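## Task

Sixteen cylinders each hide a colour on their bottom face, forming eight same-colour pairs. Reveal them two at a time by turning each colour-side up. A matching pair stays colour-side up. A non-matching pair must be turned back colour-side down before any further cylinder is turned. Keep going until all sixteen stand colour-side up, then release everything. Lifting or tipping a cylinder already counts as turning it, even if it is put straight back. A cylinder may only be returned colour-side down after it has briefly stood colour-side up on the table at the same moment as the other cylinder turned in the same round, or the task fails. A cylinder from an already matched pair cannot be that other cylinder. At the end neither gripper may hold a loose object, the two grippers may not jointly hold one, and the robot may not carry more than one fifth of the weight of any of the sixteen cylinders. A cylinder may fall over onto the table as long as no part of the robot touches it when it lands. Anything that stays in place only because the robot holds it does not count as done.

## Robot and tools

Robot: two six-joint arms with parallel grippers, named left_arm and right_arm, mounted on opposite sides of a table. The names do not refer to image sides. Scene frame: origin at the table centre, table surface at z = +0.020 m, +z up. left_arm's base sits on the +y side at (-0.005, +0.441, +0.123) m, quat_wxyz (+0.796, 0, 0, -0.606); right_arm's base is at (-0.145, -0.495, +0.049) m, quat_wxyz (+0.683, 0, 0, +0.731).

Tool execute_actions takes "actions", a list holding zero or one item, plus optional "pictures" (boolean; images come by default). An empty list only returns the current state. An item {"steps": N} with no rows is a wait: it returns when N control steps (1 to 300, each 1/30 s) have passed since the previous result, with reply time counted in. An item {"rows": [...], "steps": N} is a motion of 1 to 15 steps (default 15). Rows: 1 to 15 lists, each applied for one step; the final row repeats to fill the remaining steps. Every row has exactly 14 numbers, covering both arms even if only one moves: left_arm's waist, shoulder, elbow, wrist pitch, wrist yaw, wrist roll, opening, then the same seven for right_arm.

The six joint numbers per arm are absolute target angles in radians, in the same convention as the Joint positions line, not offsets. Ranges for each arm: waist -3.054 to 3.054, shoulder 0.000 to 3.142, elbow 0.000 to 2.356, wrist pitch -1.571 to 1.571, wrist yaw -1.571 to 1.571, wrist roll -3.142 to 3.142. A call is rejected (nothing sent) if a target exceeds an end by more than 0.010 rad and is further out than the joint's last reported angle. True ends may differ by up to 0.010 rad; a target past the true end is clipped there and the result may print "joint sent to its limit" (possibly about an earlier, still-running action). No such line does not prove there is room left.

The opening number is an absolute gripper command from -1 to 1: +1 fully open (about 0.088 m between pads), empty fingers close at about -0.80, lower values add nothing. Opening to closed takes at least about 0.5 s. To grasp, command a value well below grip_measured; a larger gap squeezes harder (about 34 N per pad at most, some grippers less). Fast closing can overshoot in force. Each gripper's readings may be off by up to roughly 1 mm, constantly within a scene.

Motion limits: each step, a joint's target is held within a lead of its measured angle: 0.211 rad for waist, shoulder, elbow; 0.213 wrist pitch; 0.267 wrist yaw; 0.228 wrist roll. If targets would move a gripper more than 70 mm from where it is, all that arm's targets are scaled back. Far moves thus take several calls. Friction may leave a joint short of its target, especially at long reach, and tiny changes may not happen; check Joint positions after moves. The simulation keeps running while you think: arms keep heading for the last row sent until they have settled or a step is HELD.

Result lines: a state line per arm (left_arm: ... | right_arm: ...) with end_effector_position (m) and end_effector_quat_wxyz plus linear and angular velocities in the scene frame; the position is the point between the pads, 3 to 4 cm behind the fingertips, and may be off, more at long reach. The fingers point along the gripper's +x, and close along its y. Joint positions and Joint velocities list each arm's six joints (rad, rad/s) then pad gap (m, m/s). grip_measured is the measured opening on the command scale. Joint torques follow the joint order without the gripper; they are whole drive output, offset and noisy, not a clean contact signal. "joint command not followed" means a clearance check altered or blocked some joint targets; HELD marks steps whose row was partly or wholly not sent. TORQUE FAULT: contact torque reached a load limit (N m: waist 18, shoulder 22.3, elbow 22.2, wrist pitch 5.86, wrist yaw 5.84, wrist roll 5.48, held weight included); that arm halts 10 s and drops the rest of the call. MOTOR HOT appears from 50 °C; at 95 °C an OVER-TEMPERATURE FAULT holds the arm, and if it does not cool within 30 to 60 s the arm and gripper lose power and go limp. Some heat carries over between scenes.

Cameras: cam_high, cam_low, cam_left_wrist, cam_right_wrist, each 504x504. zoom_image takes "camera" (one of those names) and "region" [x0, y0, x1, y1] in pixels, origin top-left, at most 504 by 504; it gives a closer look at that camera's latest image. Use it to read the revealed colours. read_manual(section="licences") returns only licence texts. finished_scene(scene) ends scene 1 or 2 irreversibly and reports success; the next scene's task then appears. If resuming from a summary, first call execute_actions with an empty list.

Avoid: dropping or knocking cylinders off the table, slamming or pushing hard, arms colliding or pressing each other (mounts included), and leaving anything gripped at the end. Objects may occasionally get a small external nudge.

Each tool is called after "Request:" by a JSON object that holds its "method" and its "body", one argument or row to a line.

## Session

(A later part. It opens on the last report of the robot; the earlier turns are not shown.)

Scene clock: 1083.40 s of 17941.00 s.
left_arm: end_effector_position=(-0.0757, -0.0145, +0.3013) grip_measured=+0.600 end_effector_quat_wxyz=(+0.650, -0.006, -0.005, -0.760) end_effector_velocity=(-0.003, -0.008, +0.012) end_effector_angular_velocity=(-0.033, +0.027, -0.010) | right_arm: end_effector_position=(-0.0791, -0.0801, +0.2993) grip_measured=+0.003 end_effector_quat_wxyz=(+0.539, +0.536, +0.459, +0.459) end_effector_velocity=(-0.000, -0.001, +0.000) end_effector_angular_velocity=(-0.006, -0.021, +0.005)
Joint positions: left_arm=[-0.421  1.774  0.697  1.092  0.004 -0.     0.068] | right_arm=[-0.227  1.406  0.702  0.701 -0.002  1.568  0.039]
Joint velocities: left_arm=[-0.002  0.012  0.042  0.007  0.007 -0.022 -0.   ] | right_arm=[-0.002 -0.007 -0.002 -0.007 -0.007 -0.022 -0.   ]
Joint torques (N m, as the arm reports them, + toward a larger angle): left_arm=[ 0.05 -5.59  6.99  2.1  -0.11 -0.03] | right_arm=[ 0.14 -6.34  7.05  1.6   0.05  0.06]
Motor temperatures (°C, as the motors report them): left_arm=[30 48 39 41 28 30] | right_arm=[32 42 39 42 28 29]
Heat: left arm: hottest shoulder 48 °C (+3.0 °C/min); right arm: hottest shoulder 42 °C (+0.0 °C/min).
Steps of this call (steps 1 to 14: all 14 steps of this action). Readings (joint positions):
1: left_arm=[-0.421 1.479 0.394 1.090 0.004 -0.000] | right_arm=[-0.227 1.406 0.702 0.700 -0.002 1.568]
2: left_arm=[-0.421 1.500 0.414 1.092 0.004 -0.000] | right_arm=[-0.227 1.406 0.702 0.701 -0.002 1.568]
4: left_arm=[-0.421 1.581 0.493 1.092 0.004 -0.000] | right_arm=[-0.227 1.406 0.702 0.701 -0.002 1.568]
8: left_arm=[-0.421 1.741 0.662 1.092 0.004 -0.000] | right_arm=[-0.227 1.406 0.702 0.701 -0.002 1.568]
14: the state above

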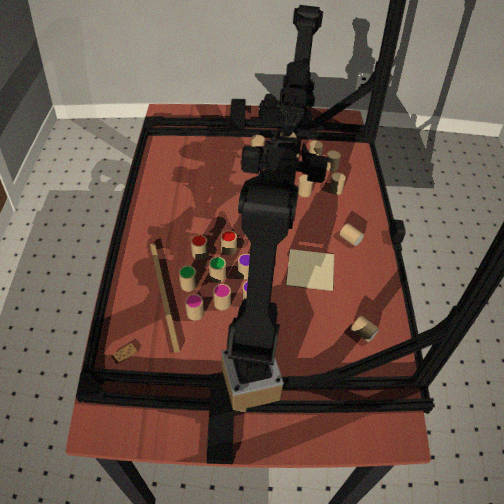

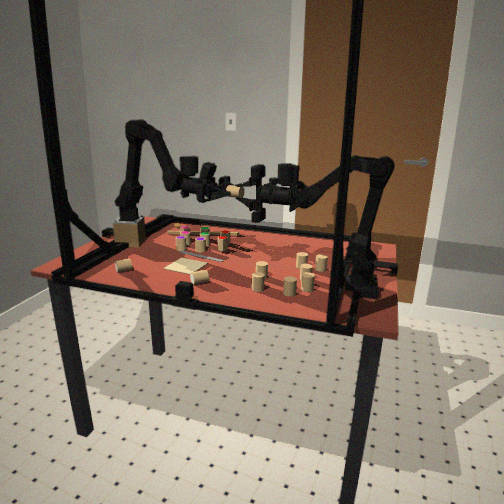

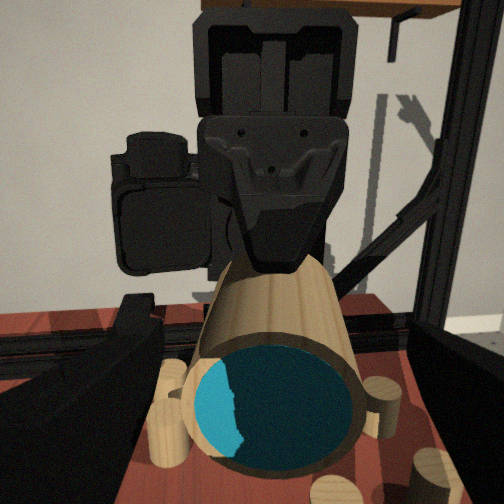

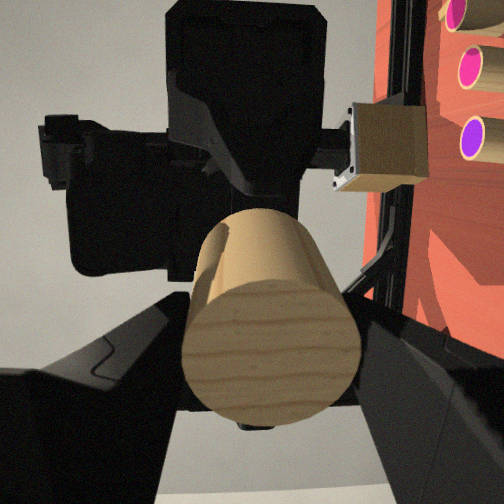

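Request:
{"method": "execute_actions", "body": {
  "actions": [
    {"rows":[[-0.42,1.783,0.708,1.093,0,0,0.55,-0.216,1.404,0.7,0.704,0,1.571,-0.3],[-0.42,1.783,0.708,1.093,0,0,0.48,-0.216,1.404,0.7,0.704,0,1.571,-0.3],[-0.42,1.783,0.708,1.093,0,0,0.41,-0.216,1.404,0.7,0.704,0,1.571,-0.3],[-0.42,1.783,0.708,1.093,0,0,0.34,-0.216,1.404,0.7,0.704,0,1.571,-0.3],[-0.42,1.783,0.708,1.093,0,0,0.27,-0.216,1.404,0.7,0.704,0,1.571,-0.3],[-0.42,1.783,0.708,1.093,0,0,0.2,-0.216,1.404,0.7,0.704,0,1.571,-0.3],[-0.42,1.783,0.708,1.093,0,0,0.15,-0.216,1.404,0.7,0.704,0,1.571,-0.3],[-0.42,1.783,0.708,1.093,0,0,0.1,-0.216,1.404,0.7,0.704,0,1.571,-0.3],[-0.42,1.783,0.708,1.093,0,0,0.06,-0.216,1.404,0.7,0.704,0,1.571,-0.3],[-0.42,1.783,0.708,1.093,0,0,0.03,-0.216,1.404,0.7,0.704,0,1.571,-0.3],[-0.42,1.783,0.708,1.093,0,0,-0.05,-0.216,1.404,0.7,0.704,0,1.571,-0.3],[-0.42,1.783,0.708,1.093,0,0,-0.15,-0.216,1.404,0.7,0.704,0,1.571,-0.3],[-0.42,1.783,0.708,1.093,0,0,-0.3,-0.216,1.404,0.7,0.704,0,1.571,-0.3]],"steps":15}
  ],
  "pictures": false
}}

Request:
{"method": "execute_actions", "body": {
  "actions": [
    {"rows":[[-0.42,1.783,0.708,1.093,0,0,-0.3,-0.216,1.404,0.7,0.704,0,1.571,0.6]],"steps":7}
  ],
  "pictures": false
}}

Request:
{"method": "execute_actions", "body": {
  "actions": [
    {"rows":[[-0.42,1.71,0.63,1.093,0,0,-0.3,-0.216,1.404,0.7,0.704,0,1.571,0.6],[-0.42,1.635,0.55,1.093,0,0,-0.3,-0.216,1.404,0.7,0.704,0,1.571,0.6],[-0.42,1.555,0.47,1.093,0,0,-0.3,-0.216,1.404,0.7,0.704,0,1.571,0.6],[-0.42,1.477,0.39,1.093,0,0,-0.3,-0.216,1.404,0.7,0.704,0,1.571,0.6]],"steps":8}
  ],
  "pictures": false
}}

Request:
{"method": "execute_actions", "body": {
  "actions": [
    {"rows":[[-0.295,1.1,0.8,-1.037,0,0,-0.3,0.24,1.3,1.3,-1.25,0,0,0.3]],"steps":15}
  ],
  "pictures": false
}}

Request:
{"method": "execute_actions", "body": {
  "actions": [
    {"rows":[[-0.295,1.1,0.8,-1.037,0,0,-0.3,0.24,1.3,1.3,-1.25,0,0,0.3]],"steps":15}
  ],
  "pictures": false
}}

Request:
{"method": "execute_actions", "body": {
  "actions": [
    {"rows":[[-0.295,2.123,1.589,-1.037,0,0,-0.3,0.24,1.822,1.502,-1.251,0,0,0.3]],"steps":15}
  ],
  "pictures": false
}}

Request:
{"method": "execute_actions", "body": {
  "actions": [
    {"rows":[[-0.295,2.123,1.589,-1.037,0,0,-0.3,0.24,1.83,1.46,-1.2,0,0,0.3],[-0.295,2.123,1.589,-1.037,0,0,-0.3,0.24,1.84,1.42,-1.15,0,0,0.3],[-0.295,2.123,1.589,-1.037,0,0,-0.3,0.24,1.85,1.38,-1.1,0,0,0.3],[-0.295,2.123,1.589,-1.037,0,0,-0.3,0.24,1.857,1.338,-1.051,0,0,0.3]],"steps":10}
  ],
  "pictures": false
}}

Request:
{"method": "execute_actions", "body": {
  "actions": [
    {"rows":[[-0.295,2.133,1.577,-1.015,0,0,-0.3,0.24,1.857,1.338,-1.051,0,0,0.3],[-0.295,2.144,1.565,-0.992,0,0,-0.3,0.24,1.857,1.338,-1.051,0,0,0.3],[-0.295,2.154,1.553,-0.97,0,0,-0.3,0.24,1.857,1.338,-1.051,0,0,0.3],[-0.295,2.164,1.541,-0.947,0,0,-0.3,0.24,1.857,1.338,-1.051,0,0,0.3],[-0.295,2.174,1.529,-0.925,0,0,-0.3,0.24,1.857,1.338,-1.051,0,0,0.3],[-0.295,2.185,1.518,-0.902,0,0,-0.3,0.24,1.857,1.338,-1.051,0,0,0.3],[-0.295,2.195,1.506,-0.88,0,0,-0.3,0.24,1.857,1.338,-1.051,0,0,0.3],[-0.295,2.205,1.494,-0.857,0,0,-0.3,0.24,1.857,1.338,-1.051,0,0,0.3],[-0.295,2.215,1.482,-0.835,0,0,-0.3,0.24,1.857,1.338,-1.051,0,0,0.3],[-0.295,2.226,1.47,-0.812,0,0,-0.3,0.24,1.857,1.338,-1.051,0,0,0.3],[-0.295,2.236,1.458,-0.79,0,0,-0.3,0.24,1.857,1.338,-1.051,0,0,0.3]],"steps":15}
  ]
}}

Scene clock: 1100.23 s of 17941.00 s.
left_arm: end_effector_position=(-0.0759, -0.0154, +0.3016) grip_measured=+0.028 end_effector_quat_wxyz=(+0.650, -0.006, -0.005, -0.760) end_effector_velocity=(-0.002, +0.001, +0.001) end_effector_angular_velocity=(+0.004, +0.007, -0.010) | right_arm: end_effector_position=(-0.0824, -0.0796, +0.2990) grip_measured=+0.003 end_effector_quat_wxyz=(+0.538, +0.535, +0.461, +0.460) end_effector_velocity=(-0.000, -0.001, +0.001) end_effector_angular_velocity=(+0.006, -0.008, +0.015)
Joint positions: left_arm=[-0.422  1.777  0.701  1.092  0.004 -0.     0.04 ] | right_arm=[-0.219  1.406  0.701  0.701 -0.     1.569  0.039]
Joint velocities: left_arm=[-0.002 -0.007 -0.002 -0.007  0.007 -0.007 -0.   ] | right_arm=[-0.007 -0.002 -0.002  0.007 -0.022 -0.007 -0.   ]
Joint torques (N m, as the arm reports them, + toward a larger angle): left_arm=[ 0.12 -5.85  6.92  2.1  -0.09 -0.01] | right_arm=[ 0.19 -6.31  7.13  1.61 -0.03  0.02]
Motor temperatures (°C, as the motors report them): left_arm=[30 48 40 42 28 30] | right_arm=[32 42 39 43 28 29]
Heat: left arm: hottest shoulder 48 °C (+2.0 °C/min); right arm: hottest wrist pitch 43 °C (+0.0 °C/min).
Steps of this call (steps 1 to 15: the robot went on to your last target; steps 16 to 490: nothing new was sent; steps 491 to 505: all 15 steps of this action). Readings (joint positions):
491: left_arm=[-0.421 1.777 0.701 1.092 0.004 -0.000] | right_arm=[-0.226 1.406 0.701 0.701 -0.002 1.569]
492: left_arm=[-0.421 1.777 0.701 1.092 0.004 -0.000] | right_arm=[-0.224 1.406 0.701 0.701 -0.002 1.569]
494: left_arm=[-0.421 1.777 0.701 1.092 0.004 -0.000] | right_arm=[-0.220 1.406 0.701 0.701 -0.002 1.569]
498: left_arm=[-0.421 1.777 0.701 1.092 0.004 -0.000] | right_arm=[-0.218 1.406 0.701 0.701 -0.002 1.569]
505: the state above

Scene clock: 1100.47 s of 17941.00 s.
left_arm: end_effector_position=(-0.0759, -0.0155, +0.3013) grip_measured=+0.027 end_effector_quat_wxyz=(+0.650, -0.006, -0.005, -0.760) end_effector_velocity=(+0.000, +0.000, -0.007) end_effector_angular_velocity=(+0.028, +0.003, +0.005) | right_arm: end_effector_position=(-0.0825, -0.0796, +0.2992) grip_measured=+0.512 end_effector_quat_wxyz=(+0.537, +0.535, +0.461, +0.461) end_effector_velocity=(-0.000, +0.000, -0.004) end_effector_angular_velocity=(-0.013, -0.005, +0.005)
Joint positions: left_arm=[-0.422  1.778  0.701  1.092  0.004 -0.     0.04 ] | right_arm=[-0.218  1.406  0.701  0.702 -0.     1.569  0.064]
Joint velocities: left_arm=[-0.002  0.002 -0.002 -0.022 -0.007 -0.007 -0.   ] | right_arm=[-0.002  0.002 -0.002 -0.007 -0.007 -0.007  0.174]
Joint torques (N m, as the arm reports them, + toward a larger angle): left_arm=[ 0.13 -5.92  6.94  2.08 -0.09 -0.02] | right_arm=[ 0.18 -6.27  7.13  1.52 -0.04  0.05]
Motor temperatures (°C, as the motors report them): left_arm=[30 48 40 42 28 30] | right_arm=[32 42 39 43 28 29]
Heat: left arm: hottest shoulder 48 °C (+2.0 °C/min); right arm: hottest wrist pitch 43 °C (+0.0 °C/min).
Steps of this call (steps 1 to 7: all 7 steps of this action). Readings (joint positions):
1: left_arm=[-0.422 1.777 0.701 1.092 0.004 -0.000] | right_arm=[-0.219 1.406 0.701 0.701 -0.000 1.569]
2: left_arm=[-0.422 1.777 0.701 1.092 0.004 -0.000] | right_arm=[-0.218 1.406 0.701 0.701 -0.000 1.569]
4: left_arm=[-0.422 1.777 0.701 1.092 0.004 -0.000] | right_arm=[-0.218 1.406 0.701 0.702 -0.000 1.569]
7: the state above

Scene clock: 1100.73 s of 17941.00 s.
left_arm: end_effector_position=(-0.0647, +0.0579, +0.3022) grip_measured=+0.027 end_effector_quat_wxyz=(+0.650, -0.002, -0.002, -0.760) end_effector_velocity=(+0.011, +0.073, +0.011) end_effector_angular_velocity=(-0.045, +0.014, +0.005) | right_arm: end_effector_position=(-0.0825, -0.0796, +0.2992) grip_measured=+0.598 end_effector_quat_wxyz=(+0.537, +0.535, +0.461, +0.461) end_effector_velocity=(-0.002, -0.000, -0.006) end_effector_angular_velocity=(-0.020, -0.019, +0.020)
Joint positions: left_arm=[-0.422  1.503  0.415  1.093  0.004 -0.     0.04 ] | right_arm=[-0.218  1.406  0.701  0.702 -0.     1.569  0.068]
Joint velocities: left_arm=[-0.002 -0.31  -0.271  0.007 -0.007 -0.007  0.   ] | right_arm=[-0.002  0.002 -0.007 -0.007 -0.022 -0.022  0.001]
Joint torques (N m, as the arm reports them, + toward a larger angle): left_arm=[ 0.1  -4.7   5.68  2.04 -0.09 -0.03] | right_arm=[ 0.23 -6.25  7.12  1.54 -0.03  0.04]
Motor temperatures (°C, as the motors report them): left_arm=[30 48 40 42 28 30] | right_arm=[32 42 39 43 28 29]
Heat: left arm: hottest shoulder 48 °C (+2.0 °C/min); right arm: hottest wrist pitch 43 °C (+0.0 °C/min).
Steps of this call (steps 1 to 8: all 8 steps of this action). Readings (joint positions):
1: left_arm=[-0.422 1.769 0.691 1.092 0.004 -0.000] | right_arm=[-0.218 1.406 0.701 0.702 -0.000 1.569]
2: left_arm=[-0.422 1.744 0.661 1.090 0.004 -0.000] | right_arm=[-0.218 1.406 0.701 0.702 -0.000 1.569]
4: left_arm=[-0.422 1.641 0.547 1.088 0.004 -0.000] | right_arm=[-0.218 1.406 0.701 0.702 -0.000 1.569]
8: the state above

Scene clock: 1101.23 s of 17941.00 s.
left_arm: end_effector_position=(-0.0167, +0.0729, +0.4600) grip_measured=+0.028 end_effector_quat_wxyz=(+0.695, -0.018, -0.017, -0.719) end_effector_velocity=(-0.001, -0.016, -0.425) end_effector_angular_velocity=(+1.985, -0.049, -0.005) | right_arm: end_effector_position=(-0.2705, -0.0980, +0.4439) grip_measured=+0.301 end_effector_quat_wxyz=(+0.554, +0.205, +0.330, +0.736) end_effector_velocity=(+0.002, -0.158, +0.041) end_effector_angular_velocity=(-0.171, -2.237, +0.245)
Joint positions: left_arm=[-0.298  1.09   0.804  0.336  0.005 -0.     0.04 ] | right_arm=[ 0.236  1.308  1.269 -0.025 -0.002  0.796  0.054]
Joint velocities: left_arm=[ 0.002 -0.027  0.017 -2.029  0.007 -0.007 -0.   ] | right_arm=[ 0.105 -0.349  0.652 -1.839 -0.007 -2.088 -0.001]
Joint torques (N m, as the arm reports them, + toward a larger angle): left_arm=[ 0.24 -2.1   7.07  1.32 -0.13 -0.02] | right_arm=[-0.64 -4.26  5.9   0.61  0.04 -0.08]
Motor temperatures (°C, as the motors report them): left_arm=[30 48 40 42 28 30] | right_arm=[32 42 39 43 28 29]
Heat: left arm: hottest shoulder 48 °C (+2.0 °C/min); right arm: hottest wrist pitch 43 °C (+0.0 °C/min).
Steps of this call (steps 1 to 15: all 15 steps of this action). Readings (joint positions):
1: left_arm=[-0.415 1.480 0.427 1.053 0.007 -0.000] | right_arm=[-0.208 1.399 0.716 0.667 0.010 1.541]
2: left_arm=[-0.396 1.456 0.452 0.996 0.007 -0.000] | right_arm=[-0.178 1.393 0.742 0.619 0.012 1.499]
4: left_arm=[-0.359 1.397 0.517 0.925 0.006 -0.000] | right_arm=[-0.102 1.378 0.806 0.545 0.007 1.417]
8: left_arm=[-0.320 1.255 0.662 0.767 0.006 -0.000] | right_arm=[0.058 1.342 0.959 0.385 0.005 1.244]
15: the state above

Scene clock: 1101.73 s of 17941.00 s.
left_arm: end_effector_position=(-0.0139, +0.1652, +0.2664) grip_measured=+0.028 end_effector_quat_wxyz=(+0.615, +0.334, +0.327, -0.635) end_effector_velocity=(+0.013, +0.361, -0.246) end_effector_angular_velocity=(+1.999, -0.069, +0.016) | right_arm: end_effector_position=(-0.2391, -0.2002, +0.2833) grip_measured=+0.300 end_effector_quat_wxyz=(+0.520, -0.385, +0.292, +0.704) end_effector_velocity=(+0.111, -0.356, -0.234) end_effector_angular_velocity=(-1.893, -0.694, +0.161)
Joint positions: left_arm=[-0.297  1.103  0.801 -0.671  0.005 -0.     0.04 ] | right_arm=[ 0.238  1.298  1.303 -1.015 -0.002  0.017  0.054]
Joint velocities: left_arm=[-0.002 -0.002 -0.002 -2.    -0.022 -0.007 -0.001] | right_arm=[ 0.002 -0.002 -0.002 -2.015 -0.007 -0.183 -0.   ]
Joint torques (N m, as the arm reports them, + toward a larger angle): left_arm=[ 0.22 -3.44  7.27  1.44 -0.14 -0.02] | right_arm=[ 0.16 -4.8   6.75  0.84  0.01 -0.08]
Motor temperatures (°C, as the motors report them): left_arm=[30 48 40 42 28 30] | right_arm=[32 42 39 43 28 29]
Heat: left arm: hottest shoulder 48 °C (+2.0 °C/min); right arm: hottest wrist pitch 43 °C (+0.0 °C/min).
Steps of this call (steps 1 to 15: all 15 steps of this action). Readings (joint positions):
1: left_arm=[-0.298 1.090 0.804 0.265 0.005 -0.000] | right_arm=[0.238 1.298 1.286 -0.087 -0.002 0.727]
2: left_arm=[-0.298 1.094 0.803 0.193 0.005 -0.000] | right_arm=[0.238 1.290 1.296 -0.150 -0.002 0.656]
4: left_arm=[-0.298 1.101 0.801 0.057 0.005 -0.000] | right_arm=[0.238 1.287 1.303 -0.280 -0.002 0.517]
8: left_arm=[-0.298 1.103 0.801 -0.204 0.005 -0.000] | right_arm=[0.238 1.297 1.303 -0.550 -0.002 0.236]
15: the state above

Scene clock: 1102.23 s of 17941.00 s.
left_arm: end_effector_position=(-0.0174, +0.0358, +0.2079) grip_measured=+0.026 end_effector_quat_wxyz=(+0.523, +0.471, +0.461, -0.540) end_effector_velocity=(-0.005, -0.020, -0.538) end_effector_angular_velocity=(+1.370, -0.030, -0.001) | right_arm: end_effector_position=(-0.2468, -0.1757, +0.1649) grip_measured=+0.300 end_effector_quat_wxyz=(+0.415, -0.574, +0.423, +0.565) end_effector_velocity=(-0.005, +0.021, +0.039) end_effector_angular_velocity=(+0.144, +0.038, +0.005)
Joint positions: left_arm=[-0.297  1.992  1.578 -1.026  0.005 -0.     0.04 ] | right_arm=[ 0.238  1.83   1.492 -1.249 -0.002  0.003  0.054]
Joint velocities: left_arm=[-0.007  1.556  0.222 -0.037  0.007 -0.007 -0.   ] | right_arm=[-0.002 -0.056  0.085  0.007  0.007 -0.007 -0.   ]
Joint torques (N m, as the arm reports them, + toward a larger angle): left_arm=[ 0.18 -6.21  5.63  0.03 -0.13 -0.02] | right_arm=[ 0.06 -9.01  6.68  0.    0.03 -0.08]
Motor temperatures (°C, as the motors report them): left_arm=[30 48 40 42 28 30] | right_arm=[32 42 39 43 28 29]
Heat: left arm: hottest shoulder 48 °C (+2.0 °C/min); right arm: hottest wrist pitch 43 °C (+0.0 °C/min).
Steps of this call (steps 1 to 15: all 15 steps of this action). Readings (joint positions):
1: left_arm=[-0.297 1.138 0.835 -0.766 0.005 -0.000] | right_arm=[0.238 1.331 1.335 -1.109 -0.002 0.013]
2: left_arm=[-0.297 1.196 0.891 -0.834 0.005 -0.000] | right_arm=[0.238 1.378 1.387 -1.157 -0.002 0.009]
4: left_arm=[-0.297 1.332 1.020 -0.931 0.005 -0.000] | right_arm=[0.238 1.492 1.469 -1.184 -0.002 0.006]
8: left_arm=[-0.297 1.584 1.273 -1.014 0.005 -0.000] | right_arm=[0.238 1.715 1.498 -1.235 -0.002 0.004]
15: the state above

Scene clock: 1102.57 s of 17941.00 s.
left_arm: end_effector_position=(-0.0172, +0.0435, +0.1553) grip_measured=+0.026 end_effector_quat_wxyz=(+0.488, +0.510, +0.498, -0.504) end_effector_velocity=(-0.000, -0.018, +0.027) end_effector_angular_velocity=(-0.095, -0.005, -0.010) | right_arm: end_effector_position=(-0.2471, -0.1746, +0.1201) grip_measured=+0.300 end_effector_quat_wxyz=(+0.418, -0.570, +0.420, +0.569) end_effector_velocity=(-0.003, +0.003, -0.012) end_effector_angular_velocity=(+0.028, +0.017, +0.010)
Joint positions: left_arm=[-0.297  2.132  1.582 -1.037  0.005 -0.     0.04 ] | right_arm=[ 0.238  1.855  1.343 -1.062 -0.002  0.003  0.054]
Joint velocities: left_arm=[-0.002 -0.042  0.046  0.007 -0.007  0.007 -0.001] | right_arm=[ 0.002  0.002 -0.046  0.081 -0.007 -0.007 -0.   ]
Joint torques (N m, as the arm reports them, + toward a larger angle): left_arm=[ 0.22 -9.31  6.54  0.47 -0.14 -0.03] | right_arm=[-0.03 -8.33  6.    0.29  0.03 -0.07]
Motor temperatures (°C, as the motors report them): left_arm=[30 48 40 42 28 30] | right_arm=[32 42 39 43 28 29]
Heat: left arm: hottest shoulder 48 °C (+2.0 °C/min); right arm: hottest wrist pitch 43 °C (+0.0 °C/min).
Steps of this call (steps 1 to 10: all 10 steps of this action). Readings (joint positions):
1: left_arm=[-0.297 2.038 1.581 -1.028 0.005 -0.000] | right_arm=[0.238 1.829 1.492 -1.241 -0.002 0.003]
2: left_arm=[-0.297 2.078 1.581 -1.033 0.005 -0.000] | right_arm=[0.238 1.829 1.480 -1.213 -0.002 0.003]
4: left_arm=[-0.297 2.129 1.574 -1.038 0.005 -0.000] | right_arm=[0.238 1.829 1.432 -1.135 -0.002 0.003]
8: left_arm=[-0.297 2.137 1.577 -1.038 0.005 -0.000] | right_arm=[0.238 1.850 1.352 -1.073 -0.002 0.003]
10: the state above

Scene clock: 1103.07 s of 17941.00 s.
left_arm: end_effector_position=(-0.0173, +0.0424, +0.0880) grip_measured=+0.025 end_effector_quat_wxyz=(+0.490, +0.507, +0.496, -0.506) end_effector_velocity=(+0.001, +0.025, -0.057) end_effector_angular_velocity=(+0.085, -0.010, -0.010) | right_arm: end_effector_position=(-0.2476, -0.1729, +0.1199) grip_measured=+0.300 end_effector_quat_wxyz=(+0.419, -0.568, +0.418, +0.572) end_effector_velocity=(+0.003, -0.003, -0.003) end_effector_angular_velocity=(-0.014, -0.012, +0.005)
Joint positions: left_arm=[-0.297  2.236  1.462 -0.804  0.005 -0.     0.04 ] | right_arm=[ 0.238  1.855  1.342 -1.053 -0.002  0.003  0.054]
Joint velocities: left_arm=[-0.002  0.09  -0.105  0.11  -0.007  0.007  0.   ] | right_arm=[-0.002  0.002 -0.007 -0.007  0.007 -0.007  0.   ]
Joint torques (N m, as the arm reports them, + toward a larger angle): left_arm=[ 0.18 -9.35  6.04  0.78 -0.14 -0.03] | right_arm=[ 0.08 -8.38  5.69  0.21  0.02 -0.07]
Motor temperatures (°C, as the motors report them): left_arm=[30 48 40 42 28 30] | right_arm=[32 42 39 43 28 29]
Heat: left arm: hottest shoulder 48 °C (+2.0 °C/min); right arm: hottest wrist pitch 43 °C (+0.0 °C/min).
Steps of this call (steps 1 to 15: all 15 steps of this action). Readings (joint positions):
1: left_arm=[-0.297 2.131 1.583 -1.034 0.005 -0.000] | right_arm=[0.238 1.855 1.342 -1.059 -0.002 0.003]
2: left_arm=[-0.297 2.131 1.581 -1.022 0.005 -0.000] | right_arm=[0.238 1.855 1.342 -1.056 -0.002 0.003]
4: left_arm=[-0.297 2.136 1.569 -0.987 0.005 -0.000] | right_arm=[0.238 1.855 1.342 -1.053 -0.002 0.003]
8: left_arm=[-0.297 2.167 1.529 -0.906 0.005 -0.000] | right_arm=[0.238 1.855 1.342 -1.053 -0.002 0.003]
15: the state above

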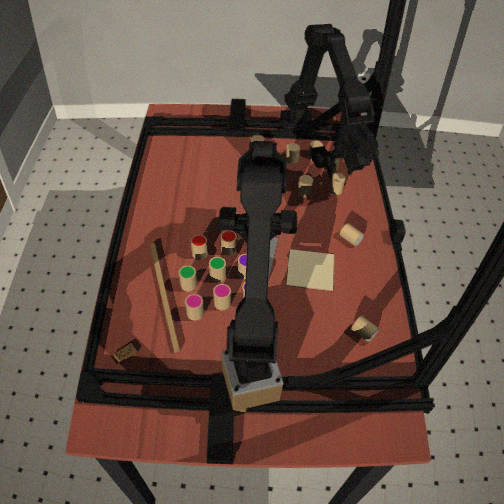

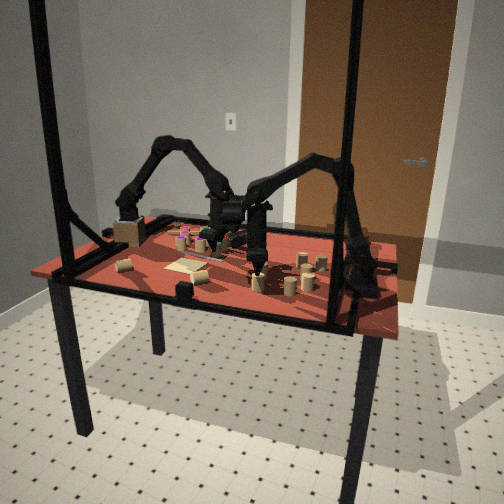

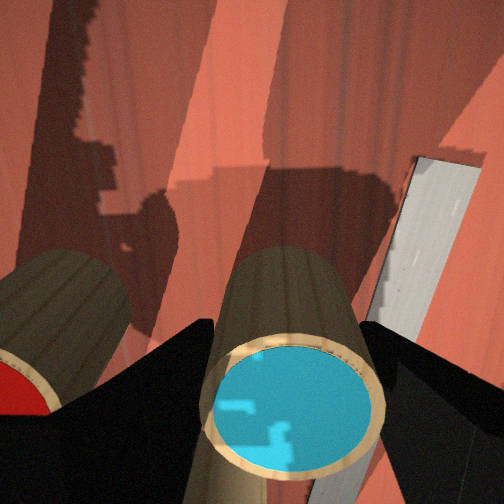

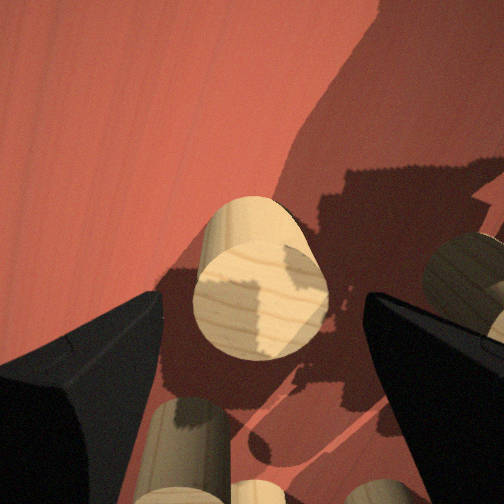

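Request:
{"method": "execute_actions", "body": {
  "actions": [
    {"rows":[[-0.295,2.236,1.458,-0.79,0,0,0,0.24,1.863,1.326,-1.035,0,0,0.35],[-0.295,2.236,1.458,-0.79,0,0,0.1,0.24,1.87,1.314,-1.018,0,0,0.35],[-0.295,2.236,1.458,-0.79,0,0,0.2,0.24,1.876,1.302,-1.0,0,0,0.35],[-0.295,2.236,1.458,-0.79,0,0,0.28,0.24,1.883,1.29,-0.985,0,0,0.35],[-0.295,2.236,1.458,-0.79,0,0,0.28,0.24,1.89,1.278,-0.968,0,0,0.35],[-0.295,2.236,1.458,-0.79,0,0,0.28,0.24,1.896,1.266,-0.95,0,0,0.35],[-0.295,2.213,1.484,-0.84,0,0,0.28,0.24,1.902,1.254,-0.935,0,0,0.35],[-0.295,2.19,1.51,-0.89,0,0,0.28,0.24,1.902,1.254,-0.935,0,0,0.35],[-0.295,2.168,1.537,-0.94,0,0,0.28,0.24,1.902,1.254,-0.935,0,0,0.35],[-0.295,2.145,1.563,-0.99,0,0,0.28,0.24,1.902,1.254,-0.935,0,0,0.35],[-0.295,2.123,1.589,-1.037,0,0,0.28,0.24,1.902,1.254,-0.935,0,0,0.35]],"steps":15}
  ],
  "pictures": false
}}

Request:
{"method": "execute_actions", "body": {
  "actions": [
    {"rows":[[-0.33,1.9,1.5,-0.9,0,0,0.6,0.24,1.902,1.254,-0.935,0,0,0.25],[-0.36,1.7,1.4,-0.8,0,0,0.6,0.24,1.902,1.254,-0.935,0,0,0.2],[-0.39,1.5,1.2,-0.5,0,0,0.6,0.24,1.902,1.254,-0.935,0,0,0.15],[-0.42,1.0,0.5,0.5,0,0,0.6,0.24,1.902,1.254,-0.935,0,0,0.1],[-0.42,1.0,0.5,0.5,0,0,0.6,0.24,1.902,1.254,-0.935,0,0,0.06],[-0.42,1.0,0.5,0.5,0,0,0.6,0.24,1.902,1.254,-0.935,0,0,0.03],[-0.42,1.0,0.5,0.5,0,0,0.6,0.24,1.902,1.254,-0.935,0,0,-0.05],[-0.42,1.0,0.5,0.5,0,0,0.6,0.24,1.902,1.254,-0.935,0,0,-0.15],[-0.42,1.0,0.5,0.5,0,0,0.6,0.24,1.902,1.254,-0.935,0,0,-0.3]],"steps":12}
  ],
  "pictures": false
}}

Request:
{"method": "execute_actions", "body": {
  "actions": [
    {"rows":[[-0.42,1.0,0.5,0.5,0,0,0.6,0.24,1.886,1.304,-0.998,0,0,-0.3],[-0.42,1.0,0.5,0.5,0,0,0.6,0.24,1.87,1.353,-1.06,0,0,-0.3],[-0.42,1.0,0.5,0.5,0,0,0.6,0.24,1.854,1.403,-1.125,0,0,-0.3],[-0.42,1.0,0.5,0.5,0,0,0.6,0.24,1.838,1.452,-1.188,0,0,-0.3],[-0.42,1.0,0.5,0.5,0,0,0.6,0.24,1.822,1.502,-1.251,0,0,-0.3]],"steps":10}
  ],
  "pictures": false
}}

Request:
{"method": "execute_actions", "body": {
  "actions": [
    {"rows":[[-0.42,1.0,0.5,0.5,0,0,0.6,-0.224,1.3,1.3,0,0,1.571,-0.3]],"steps":15}
  ],
  "pictures": false
}}

Request:
{"method": "execute_actions", "body": {
  "actions": [
    {"rows":[[-0.42,1.477,0.39,1.09,0,0,0.6,-0.224,1.404,0.7,0.704,0,1.571,-0.3]],"steps":15}
  ],
  "pictures": false
}}

Request:
{"method": "execute_actions", "body": {
  "actions": [
    {"rows":[[-0.42,1.477,0.39,1.09,0,0,0.6,-0.224,1.404,0.7,0.704,0,1.571,-0.3]],"steps":9}
  ],
  "pictures": false
}}

Request:
{"method": "execute_actions", "body": {
  "actions": [
    {"rows":[[-0.42,1.53,0.44,1.093,0,0,0.6,-0.224,1.404,0.7,0.704,0,1.571,-0.3],[-0.42,1.58,0.495,1.093,0,0,0.6,-0.224,1.404,0.7,0.704,0,1.571,-0.3],[-0.42,1.635,0.55,1.093,0,0,0.6,-0.224,1.404,0.7,0.704,0,1.571,-0.3],[-0.42,1.69,0.6,1.093,0,0,0.6,-0.224,1.404,0.7,0.704,0,1.571,-0.3],[-0.42,1.74,0.655,1.093,0,0,0.6,-0.224,1.404,0.7,0.704,0,1.571,-0.3],[-0.42,1.783,0.708,1.093,0,0,0.6,-0.224,1.404,0.7,0.704,0,1.571,-0.3]],"steps":14}
  ]
}}

Scene clock: 1120.83 s of 17941.00 s.
left_arm: end_effector_position=(-0.0171, +0.0390, +0.1548) grip_measured=+0.278 end_effector_quat_wxyz=(+0.493, +0.504, +0.493, -0.509) end_effector_velocity=(-0.001, -0.059, +0.207) end_effector_angular_velocity=(-0.418, -0.011, -0.015) | right_arm: end_effector_position=(-0.2471, -0.1747, +0.0873) grip_measured=+0.350 end_effector_quat_wxyz=(+0.418, -0.570, +0.420, +0.570) end_effector_velocity=(-0.001, +0.004, -0.001) end_effector_angular_velocity=(+0.014, +0.012, +0.005)
Joint positions: left_arm=[-0.297  2.131  1.579 -1.013  0.005 -0.     0.053] | right_arm=[ 0.238  1.895  1.258 -0.937 -0.002  0.003  0.056]
Joint velocities: left_arm=[-0.007 -0.369  0.276 -0.227 -0.022  0.007  0.001] | right_arm=[-0.002  0.002 -0.002  0.022 -0.007 -0.007  0.   ]
Joint torques (N m, as the arm reports them, + toward a larger angle): left_arm=[ 0.16 -7.07  4.83  0.07 -0.13 -0.04] | right_arm=[ 0.03 -7.75  5.44  0.15  0.   -0.05]
Motor temperatures (°C, as the motors report them): left_arm=[30 53 39 40 28 30] | right_arm=[32 42 39 41 28 29]
Heat: left arm: hottest shoulder 53 °C (+6.0 °C/min); right arm: hottest shoulder 42 °C (-2.0 °C/min). Fold the left arm in close to its base before you think long.
MOTOR HOT: a motor of the left arm reached 50 °C. Now the hottest motor of the left arm, joint 2 (shoulder), reports 53 °C. The temperature limit of the motors' drives, at which the controller stops that arm, is 95 °C. To cool a motor, set the load down, stop pushing, or move to a pose that needs little force.
Steps of this call (steps 1 to 30: the robot went on to your last target; steps 31 to 518: nothing new was sent; steps 519 to 533: all 15 steps of this action). Readings (joint positions):
519: left_arm=[-0.297 2.238 1.458 -0.791 0.005 -0.000] | right_arm=[0.238 1.855 1.340 -1.049 -0.002 0.003]
520: left_arm=[-0.297 2.238 1.458 -0.791 0.005 -0.000] | right_arm=[0.238 1.855 1.336 -1.040 -0.002 0.003]
522: left_arm=[-0.297 2.238 1.458 -0.791 0.005 -0.000] | right_arm=[0.238 1.856 1.323 -1.014 -0.002 0.003]
526: left_arm=[-0.297 2.234 1.470 -0.824 0.005 -0.000] | right_arm=[0.238 1.877 1.281 -0.958 -0.002 0.003]
533: the state above

Scene clock: 1121.23 s of 17941.00 s.
left_arm: end_effector_position=(-0.0631, +0.0688, +0.2690) grip_measured=+0.597 end_effector_quat_wxyz=(+0.603, +0.285, +0.245, -0.704) end_effector_velocity=(+0.050, +0.191, +0.246) end_effector_angular_velocity=(-1.988, +0.298, +0.051) | right_arm: end_effector_position=(-0.2470, -0.1746, +0.0873) grip_measured=+0.004 end_effector_quat_wxyz=(+0.418, -0.570, +0.419, +0.570) end_effector_velocity=(-0.000, +0.001, -0.001) end_effector_angular_velocity=(+0.000, +0.008, -0.010)
Joint positions: left_arm=[-0.424  1.404  0.899 -0.266 -0.    -0.     0.068] | right_arm=[ 0.238  1.895  1.258 -0.937 -0.001  0.002  0.039]
Joint velocities: left_arm=[ 0.051 -1.946 -1.878  1.941 -0.007  0.007  0.001] | right_arm=[-0.002  0.002 -0.002  0.007 -0.007  0.007  0.   ]
Joint torques (N m, as the arm reports them, + toward a larger angle): left_arm=[ 0.01 -5.51  6.01  1.75  0.03 -0.02] | right_arm=[ 0.06 -7.69  5.37  0.2  -0.01 -0.07]
Motor temperatures (°C, as the motors report them): left_arm=[30 53 39 40 28 30] | right_arm=[32 43 39 41 28 29]
Heat: left arm: hottest shoulder 53 °C (+6.1 °C/min); right arm: hottest shoulder 43 °C (-1.0 °C/min). Fold the left arm in close to its base before you think long.
MOTOR HOT: still on. Now the hottest motor of the left arm, joint 2 (shoulder), reports 53 °C; a drive's own limit is 95 °C.
Steps of this call (steps 1 to 12: all 12 steps of this action). Readings (joint positions):
1: left_arm=[-0.298 2.091 1.568 -0.985 0.004 -0.000] | right_arm=[0.238 1.895 1.258 -0.937 -0.002 0.002]
2: left_arm=[-0.305 2.043 1.520 -0.926 0.001 -0.000] | right_arm=[0.238 1.895 1.258 -0.937 -0.002 0.002]
4: left_arm=[-0.343 1.919 1.396 -0.797 -0.000 0.000] | right_arm=[0.238 1.895 1.258 -0.937 -0.002 0.002]
8: left_arm=[-0.425 1.660 1.149 -0.531 0.001 -0.000] | right_arm=[0.238 1.895 1.258 -0.937 -0.002 0.002]
12: the state above

Scene clock: 1121.57 s of 17941.00 s.
left_arm: end_effector_position=(-0.0572, +0.1033, +0.3587) grip_measured=+0.600 end_effector_quat_wxyz=(+0.650, +0.047, +0.040, -0.757) end_effector_velocity=(-0.005, -0.019, +0.355) end_effector_angular_velocity=(-1.623, +0.257, -0.009) | right_arm: end_effector_position=(-0.2480, -0.1714, +0.1680) grip_measured=+0.003 end_effector_quat_wxyz=(+0.421, -0.566, +0.416, +0.573) end_effector_velocity=(-0.000, -0.008, +0.104) end_effector_angular_velocity=(+0.126, +0.063, +0.020)
Joint positions: left_arm=[-0.422  1.017  0.514  0.379  0.    -0.     0.068] | right_arm=[ 0.238  1.823  1.495 -1.232 -0.001  0.002  0.039]
Joint velocities: left_arm=[-0.002 -0.129 -0.061  1.575  0.007 -0.007 -0.   ] | right_arm=[-0.002 -0.178  0.188 -0.227 -0.022 -0.022 -0.   ]
Joint torques (N m, as the arm reports them, + toward a larger angle): left_arm=[ 0.16 -3.77  6.81  2.18  0.03 -0.01] | right_arm=[ 0.14 -7.07  5.43 -0.07 -0.02 -0.06]
Motor temperatures (°C, as the motors report them): left_arm=[30 53 39 40 28 30] | right_arm=[32 43 39 41 28 29]
Heat: left arm: hottest shoulder 53 °C (+6.1 °C/min); right arm: hottest shoulder 43 °C (-1.0 °C/min). Fold the left arm in close to its base before you think long.
MOTOR HOT: still on. Now the hottest motor of the left arm, joint 2 (shoulder), reports 53 °C; a drive's own limit is 95 °C.
Steps of this call (steps 1 to 10: all 10 steps of this action). Readings (joint positions):
1: left_arm=[-0.422 1.339 0.836 -0.199 0.000 -0.000] | right_arm=[0.238 1.895 1.263 -0.947 -0.001 0.002]
2: left_arm=[-0.422 1.275 0.774 -0.132 0.000 -0.000] | right_arm=[0.238 1.895 1.280 -0.983 -0.001 0.002]
4: left_arm=[-0.422 1.145 0.650 0.000 0.000 -0.000] | right_arm=[0.238 1.892 1.339 -1.078 -0.001 0.002]
8: left_arm=[-0.422 1.026 0.525 0.255 0.000 -0.000] | right_arm=[0.238 1.844 1.471 -1.209 -0.001 0.002]
10: the state above

Scene clock: 1122.07 s of 17941.00 s.
left_arm: end_effector_position=(-0.0570, +0.1044, +0.3865) grip_measured=+0.600 end_effector_quat_wxyz=(+0.651, -0.001, -0.001, -0.759) end_effector_velocity=(+0.000, +0.001, -0.000) end_effector_angular_velocity=(+0.004, +0.007, +0.005) | right_arm: end_effector_position=(-0.0846, -0.1025, +0.3873) grip_measured=+0.003 end_effector_quat_wxyz=(+0.726, +0.210, +0.406, +0.513) end_effector_velocity=(+0.023, +0.111, +0.474) end_effector_angular_velocity=(+2.448, +1.606, -0.811)
Joint positions: left_arm=[-0.422  1.002  0.507  0.497  0.    -0.     0.068] | right_arm=[-0.221  1.304  1.311 -0.39   0.002  0.894  0.039]
Joint velocities: left_arm=[-0.002 -0.007 -0.002 -0.007 -0.007 -0.007 -0.   ] | right_arm=[-0.012 -0.203 -0.002  1.971  0.007  2.117 -0.001]
Joint torques (N m, as the arm reports them, + toward a larger angle): left_arm=[ 0.15 -3.01  6.8   2.19  0.03 -0.02] | right_arm=[-0.13 -4.34  6.44  1.39 -0.07  0.1 ]
Motor temperatures (°C, as the motors report them): left_arm=[30 52 39 40 28 30] | right_arm=[32 43 39 41 28 29]
Heat: left arm: hottest shoulder 52 °C (+5.0 °C/min); right arm: hottest shoulder 43 °C (-1.0 °C/min). Fold the left arm in close to its base before you think long.
MOTOR HOT: still on. Now the hottest motor of the left arm, joint 2 (shoulder), reports 52 °C; a drive's own limit is 95 °C.
Steps of this call (steps 1 to 15: all 15 steps of this action). Readings (joint positions):
1: left_arm=[-0.422 1.013 0.513 0.423 0.000 -0.000] | right_arm=[0.224 1.785 1.463 -1.174 -0.015 0.053]
2: left_arm=[-0.422 1.008 0.512 0.451 0.000 -0.000] | right_arm=[0.181 1.740 1.410 -1.108 -0.018 0.120]
4: left_arm=[-0.422 1.002 0.512 0.477 0.000 -0.000] | right_arm=[0.069 1.655 1.346 -1.020 -0.004 0.232]
8: left_arm=[-0.422 1.002 0.508 0.493 0.000 -0.000] | right_arm=[-0.118 1.501 1.322 -0.832 0.000 0.427]
15: the state above

Scene clock: 1122.57 s of 17941.00 s.
left_arm: end_effector_position=(-0.0630, +0.0655, +0.3017) grip_measured=+0.600 end_effector_quat_wxyz=(+0.651, -0.001, -0.000, -0.759) end_effector_velocity=(-0.000, -0.003, -0.008) end_effector_angular_velocity=(+0.008, +0.006, +0.005) | right_arm: end_effector_position=(-0.0817, -0.0842, +0.2471) grip_measured=+0.003 end_effector_quat_wxyz=(+0.589, +0.478, +0.514, +0.400) end_effector_velocity=(+0.012, +0.091, +0.407) end_effector_angular_velocity=(+1.940, -0.158, -0.012)
Joint positions: left_arm=[-0.422  1.468  0.388  1.082  0.    -0.     0.068] | right_arm=[-0.221  1.419  0.693  0.502  0.002  1.557  0.039]
Joint velocities: left_arm=[-0.002  0.042 -0.002  0.037 -0.007 -0.007 -0.   ] | right_arm=[-0.002  0.002 -0.027  1.971 -0.022  0.139 -0.   ]
Joint torques (N m, as the arm reports them, + toward a larger angle): left_arm=[ 0.14 -3.84  6.31  2.25  0.03 -0.02] | right_arm=[-0.19 -7.9   8.37  2.1  -0.08  0.03]
Motor temperatures (°C, as the motors report them): left_arm=[30 52 39 40 28 30] | right_arm=[32 43 39 41 28 29]
Heat: left arm: hottest shoulder 52 °C (+5.0 °C/min); right arm: hottest shoulder 43 °C (-1.0 °C/min). Fold the left arm in close to its base before you think long.
MOTOR HOT: still on. Now the hottest motor of the left arm, joint 2 (shoulder), reports 52 °C; a drive's own limit is 95 °C.
Steps of this call (steps 1 to 15: all 15 steps of this action). Readings (joint positions):
1: left_arm=[-0.422 1.032 0.490 0.561 0.000 -0.000] | right_arm=[-0.221 1.306 1.292 -0.319 0.001 0.950]
2: left_arm=[-0.422 1.080 0.472 0.645 0.000 -0.000] | right_arm=[-0.221 1.307 1.266 -0.264 0.002 1.002]
4: left_arm=[-0.422 1.206 0.436 0.762 0.000 -0.000] | right_arm=[-0.221 1.324 1.188 -0.167 0.001 1.108]
8: left_arm=[-0.422 1.434 0.391 0.987 0.000 -0.000] | right_arm=[-0.221 1.391 0.957 0.074 0.001 1.369]
15: the state above

Scene clock: 1122.87 s of 17941.00 s.
left_arm: end_effector_position=(-0.0630, +0.0653, +0.3020) grip_measured=+0.600 end_effector_quat_wxyz=(+0.651, -0.002, -0.001, -0.759) end_effector_velocity=(+0.002, +0.000, +0.002) end_effector_angular_velocity=(-0.006, +0.008, +0.020) | right_arm: end_effector_position=(-0.0810, -0.0798, +0.2977) grip_measured=+0.003 end_effector_quat_wxyz=(+0.540, +0.534, +0.462, +0.458) end_effector_velocity=(-0.000, -0.000, +0.030) end_effector_angular_velocity=(+0.136, -0.028, +0.005)
Joint positions: left_arm=[-0.422  1.471  0.388  1.087  0.    -0.     0.068] | right_arm=[-0.221  1.406  0.702  0.694  0.001  1.568  0.039]
Joint velocities: left_arm=[-0.002 -0.002 -0.002  0.007 -0.022 -0.007  0.   ] | right_arm=[-0.002 -0.002 -0.002  0.139 -0.007 -0.007  0.   ]
Joint torques (N m, as the arm reports them, + toward a larger angle): left_arm=[ 0.14 -3.76  6.36  2.18  0.03 -0.02] | right_arm=[-0.21 -6.31  7.01  1.68 -0.09  0.06]
Motor temperatures (°C, as the motors report them): left_arm=[30 52 39 40 28 30] | right_arm=[32 43 39 41 28 29]
Heat: left arm: hottest shoulder 52 °C (+5.0 °C/min); right arm: hottest shoulder 43 °C (-1.0 °C/min). Fold the left arm in close to its base before you think long.
MOTOR HOT: still on. Now the hottest motor of the left arm, joint 2 (shoulder), reports 52 °C; a drive's own limit is 95 °C.
Steps of this call (steps 1 to 9: all 9 steps of this action). Readings (joint positions):
1: left_arm=[-0.422 1.470 0.388 1.084 0.000 -0.000] | right_arm=[-0.221 1.419 0.693 0.571 0.001 1.560]
2: left_arm=[-0.422 1.470 0.388 1.085 0.000 -0.000] | right_arm=[-0.221 1.416 0.696 0.621 0.001 1.562]
4: left_arm=[-0.422 1.471 0.388 1.087 0.000 -0.000] | right_arm=[-0.221 1.407 0.701 0.669 0.001 1.565]
8: left_arm=[-0.422 1.471 0.388 1.087 0.000 -0.000] | right_arm=[-0.221 1.406 0.701 0.690 0.001 1.568]
9: the state above

Scene clock: 1123.33 s of 17941.00 s.
left_arm: end_effector_position=(-0.0752, -0.0145, +0.3015) grip_measured=+0.600 end_effector_quat_wxyz=(+0.651, -0.006, -0.005, -0.759) end_effector_velocity=(-0.001, -0.009, +0.011) end_effector_angular_velocity=(-0.028, -0.003, +0.005) | right_arm: end_effector_position=(-0.0810, -0.0798, +0.2992) grip_measured=+0.003 end_effector_quat_wxyz=(+0.539, +0.536, +0.460, +0.460) end_effector_velocity=(-0.000, -0.001, -0.005) end_effector_angular_velocity=(-0.023, -0.004, +0.005)
Joint positions: left_arm=[-0.422  1.774  0.697  1.092  0.    -0.     0.068] | right_arm=[-0.221  1.406  0.701  0.701  0.001  1.568  0.039]
Joint velocities: left_arm=[-0.002  0.012  0.046 -0.007 -0.007  0.007 -0.   ] | right_arm=[-0.002 -0.002 -0.002 -0.022 -0.007 -0.007 -0.   ]
Joint torques (N m, as the arm reports them, + toward a larger angle): left_arm=[ 0.13 -5.7   6.92  2.09  0.03 -0.02] | right_arm=[-0.3  -6.31  7.12  1.59 -0.06  0.04]
Motor temperatures (°C, as the motors report them): left_arm=[30 52 39 40 28 30] | right_arm=[32 43 39 41 28 29]
Heat: left arm: hottest shoulder 52 °C (+5.1 °C/min); right arm: hottest shoulder 43 °C (-1.0 °C/min). Fold the left arm in close to its base before you think long.
MOTOR HOT: still on. Now the hottest motor of the left arm, joint 2 (shoulder), reports 52 °C; a drive's own limit is 95 °C.
Steps of this call (steps 1 to 14: all 14 steps of this action). Readings (joint positions):
1: left_arm=[-0.422 1.480 0.394 1.090 0.000 -0.000] | right_arm=[-0.221 1.406 0.701 0.698 0.001 1.568]
2: left_arm=[-0.422 1.501 0.414 1.091 0.000 -0.000] | right_arm=[-0.221 1.406 0.701 0.700 0.001 1.568]
4: left_arm=[-0.422 1.579 0.491 1.092 0.000 -0.000] | right_arm=[-0.221 1.406 0.701 0.701 0.001 1.568]
8: left_arm=[-0.422 1.740 0.662 1.092 0.000 -0.000] | right_arm=[-0.221 1.406 0.701 0.701 0.001 1.568]
14: the state above

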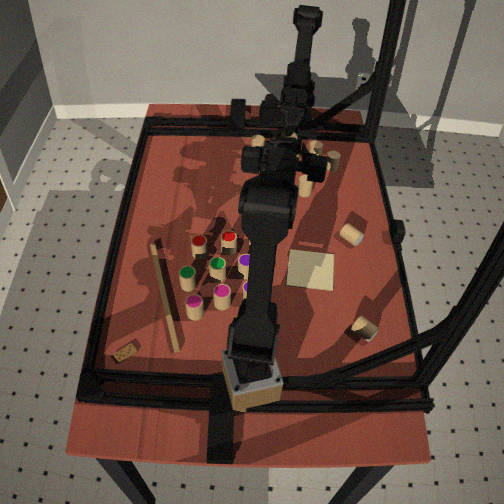

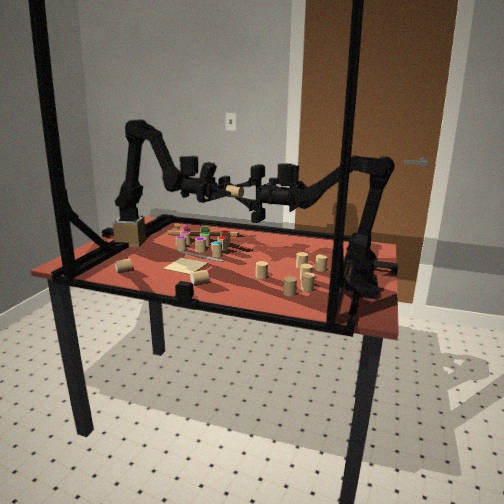

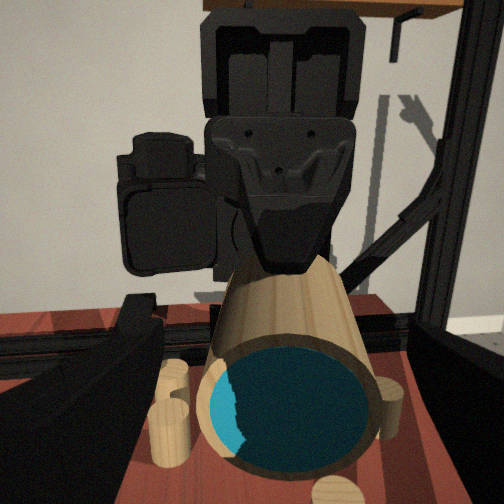

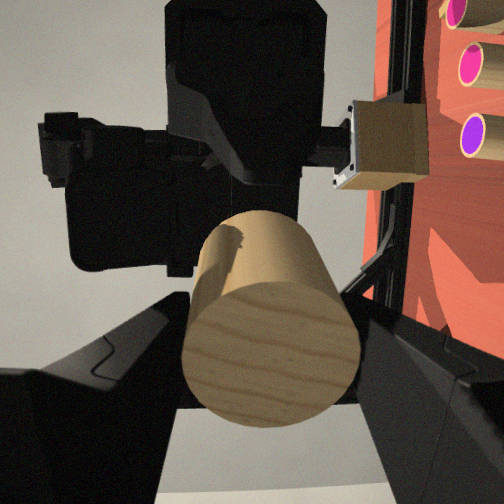

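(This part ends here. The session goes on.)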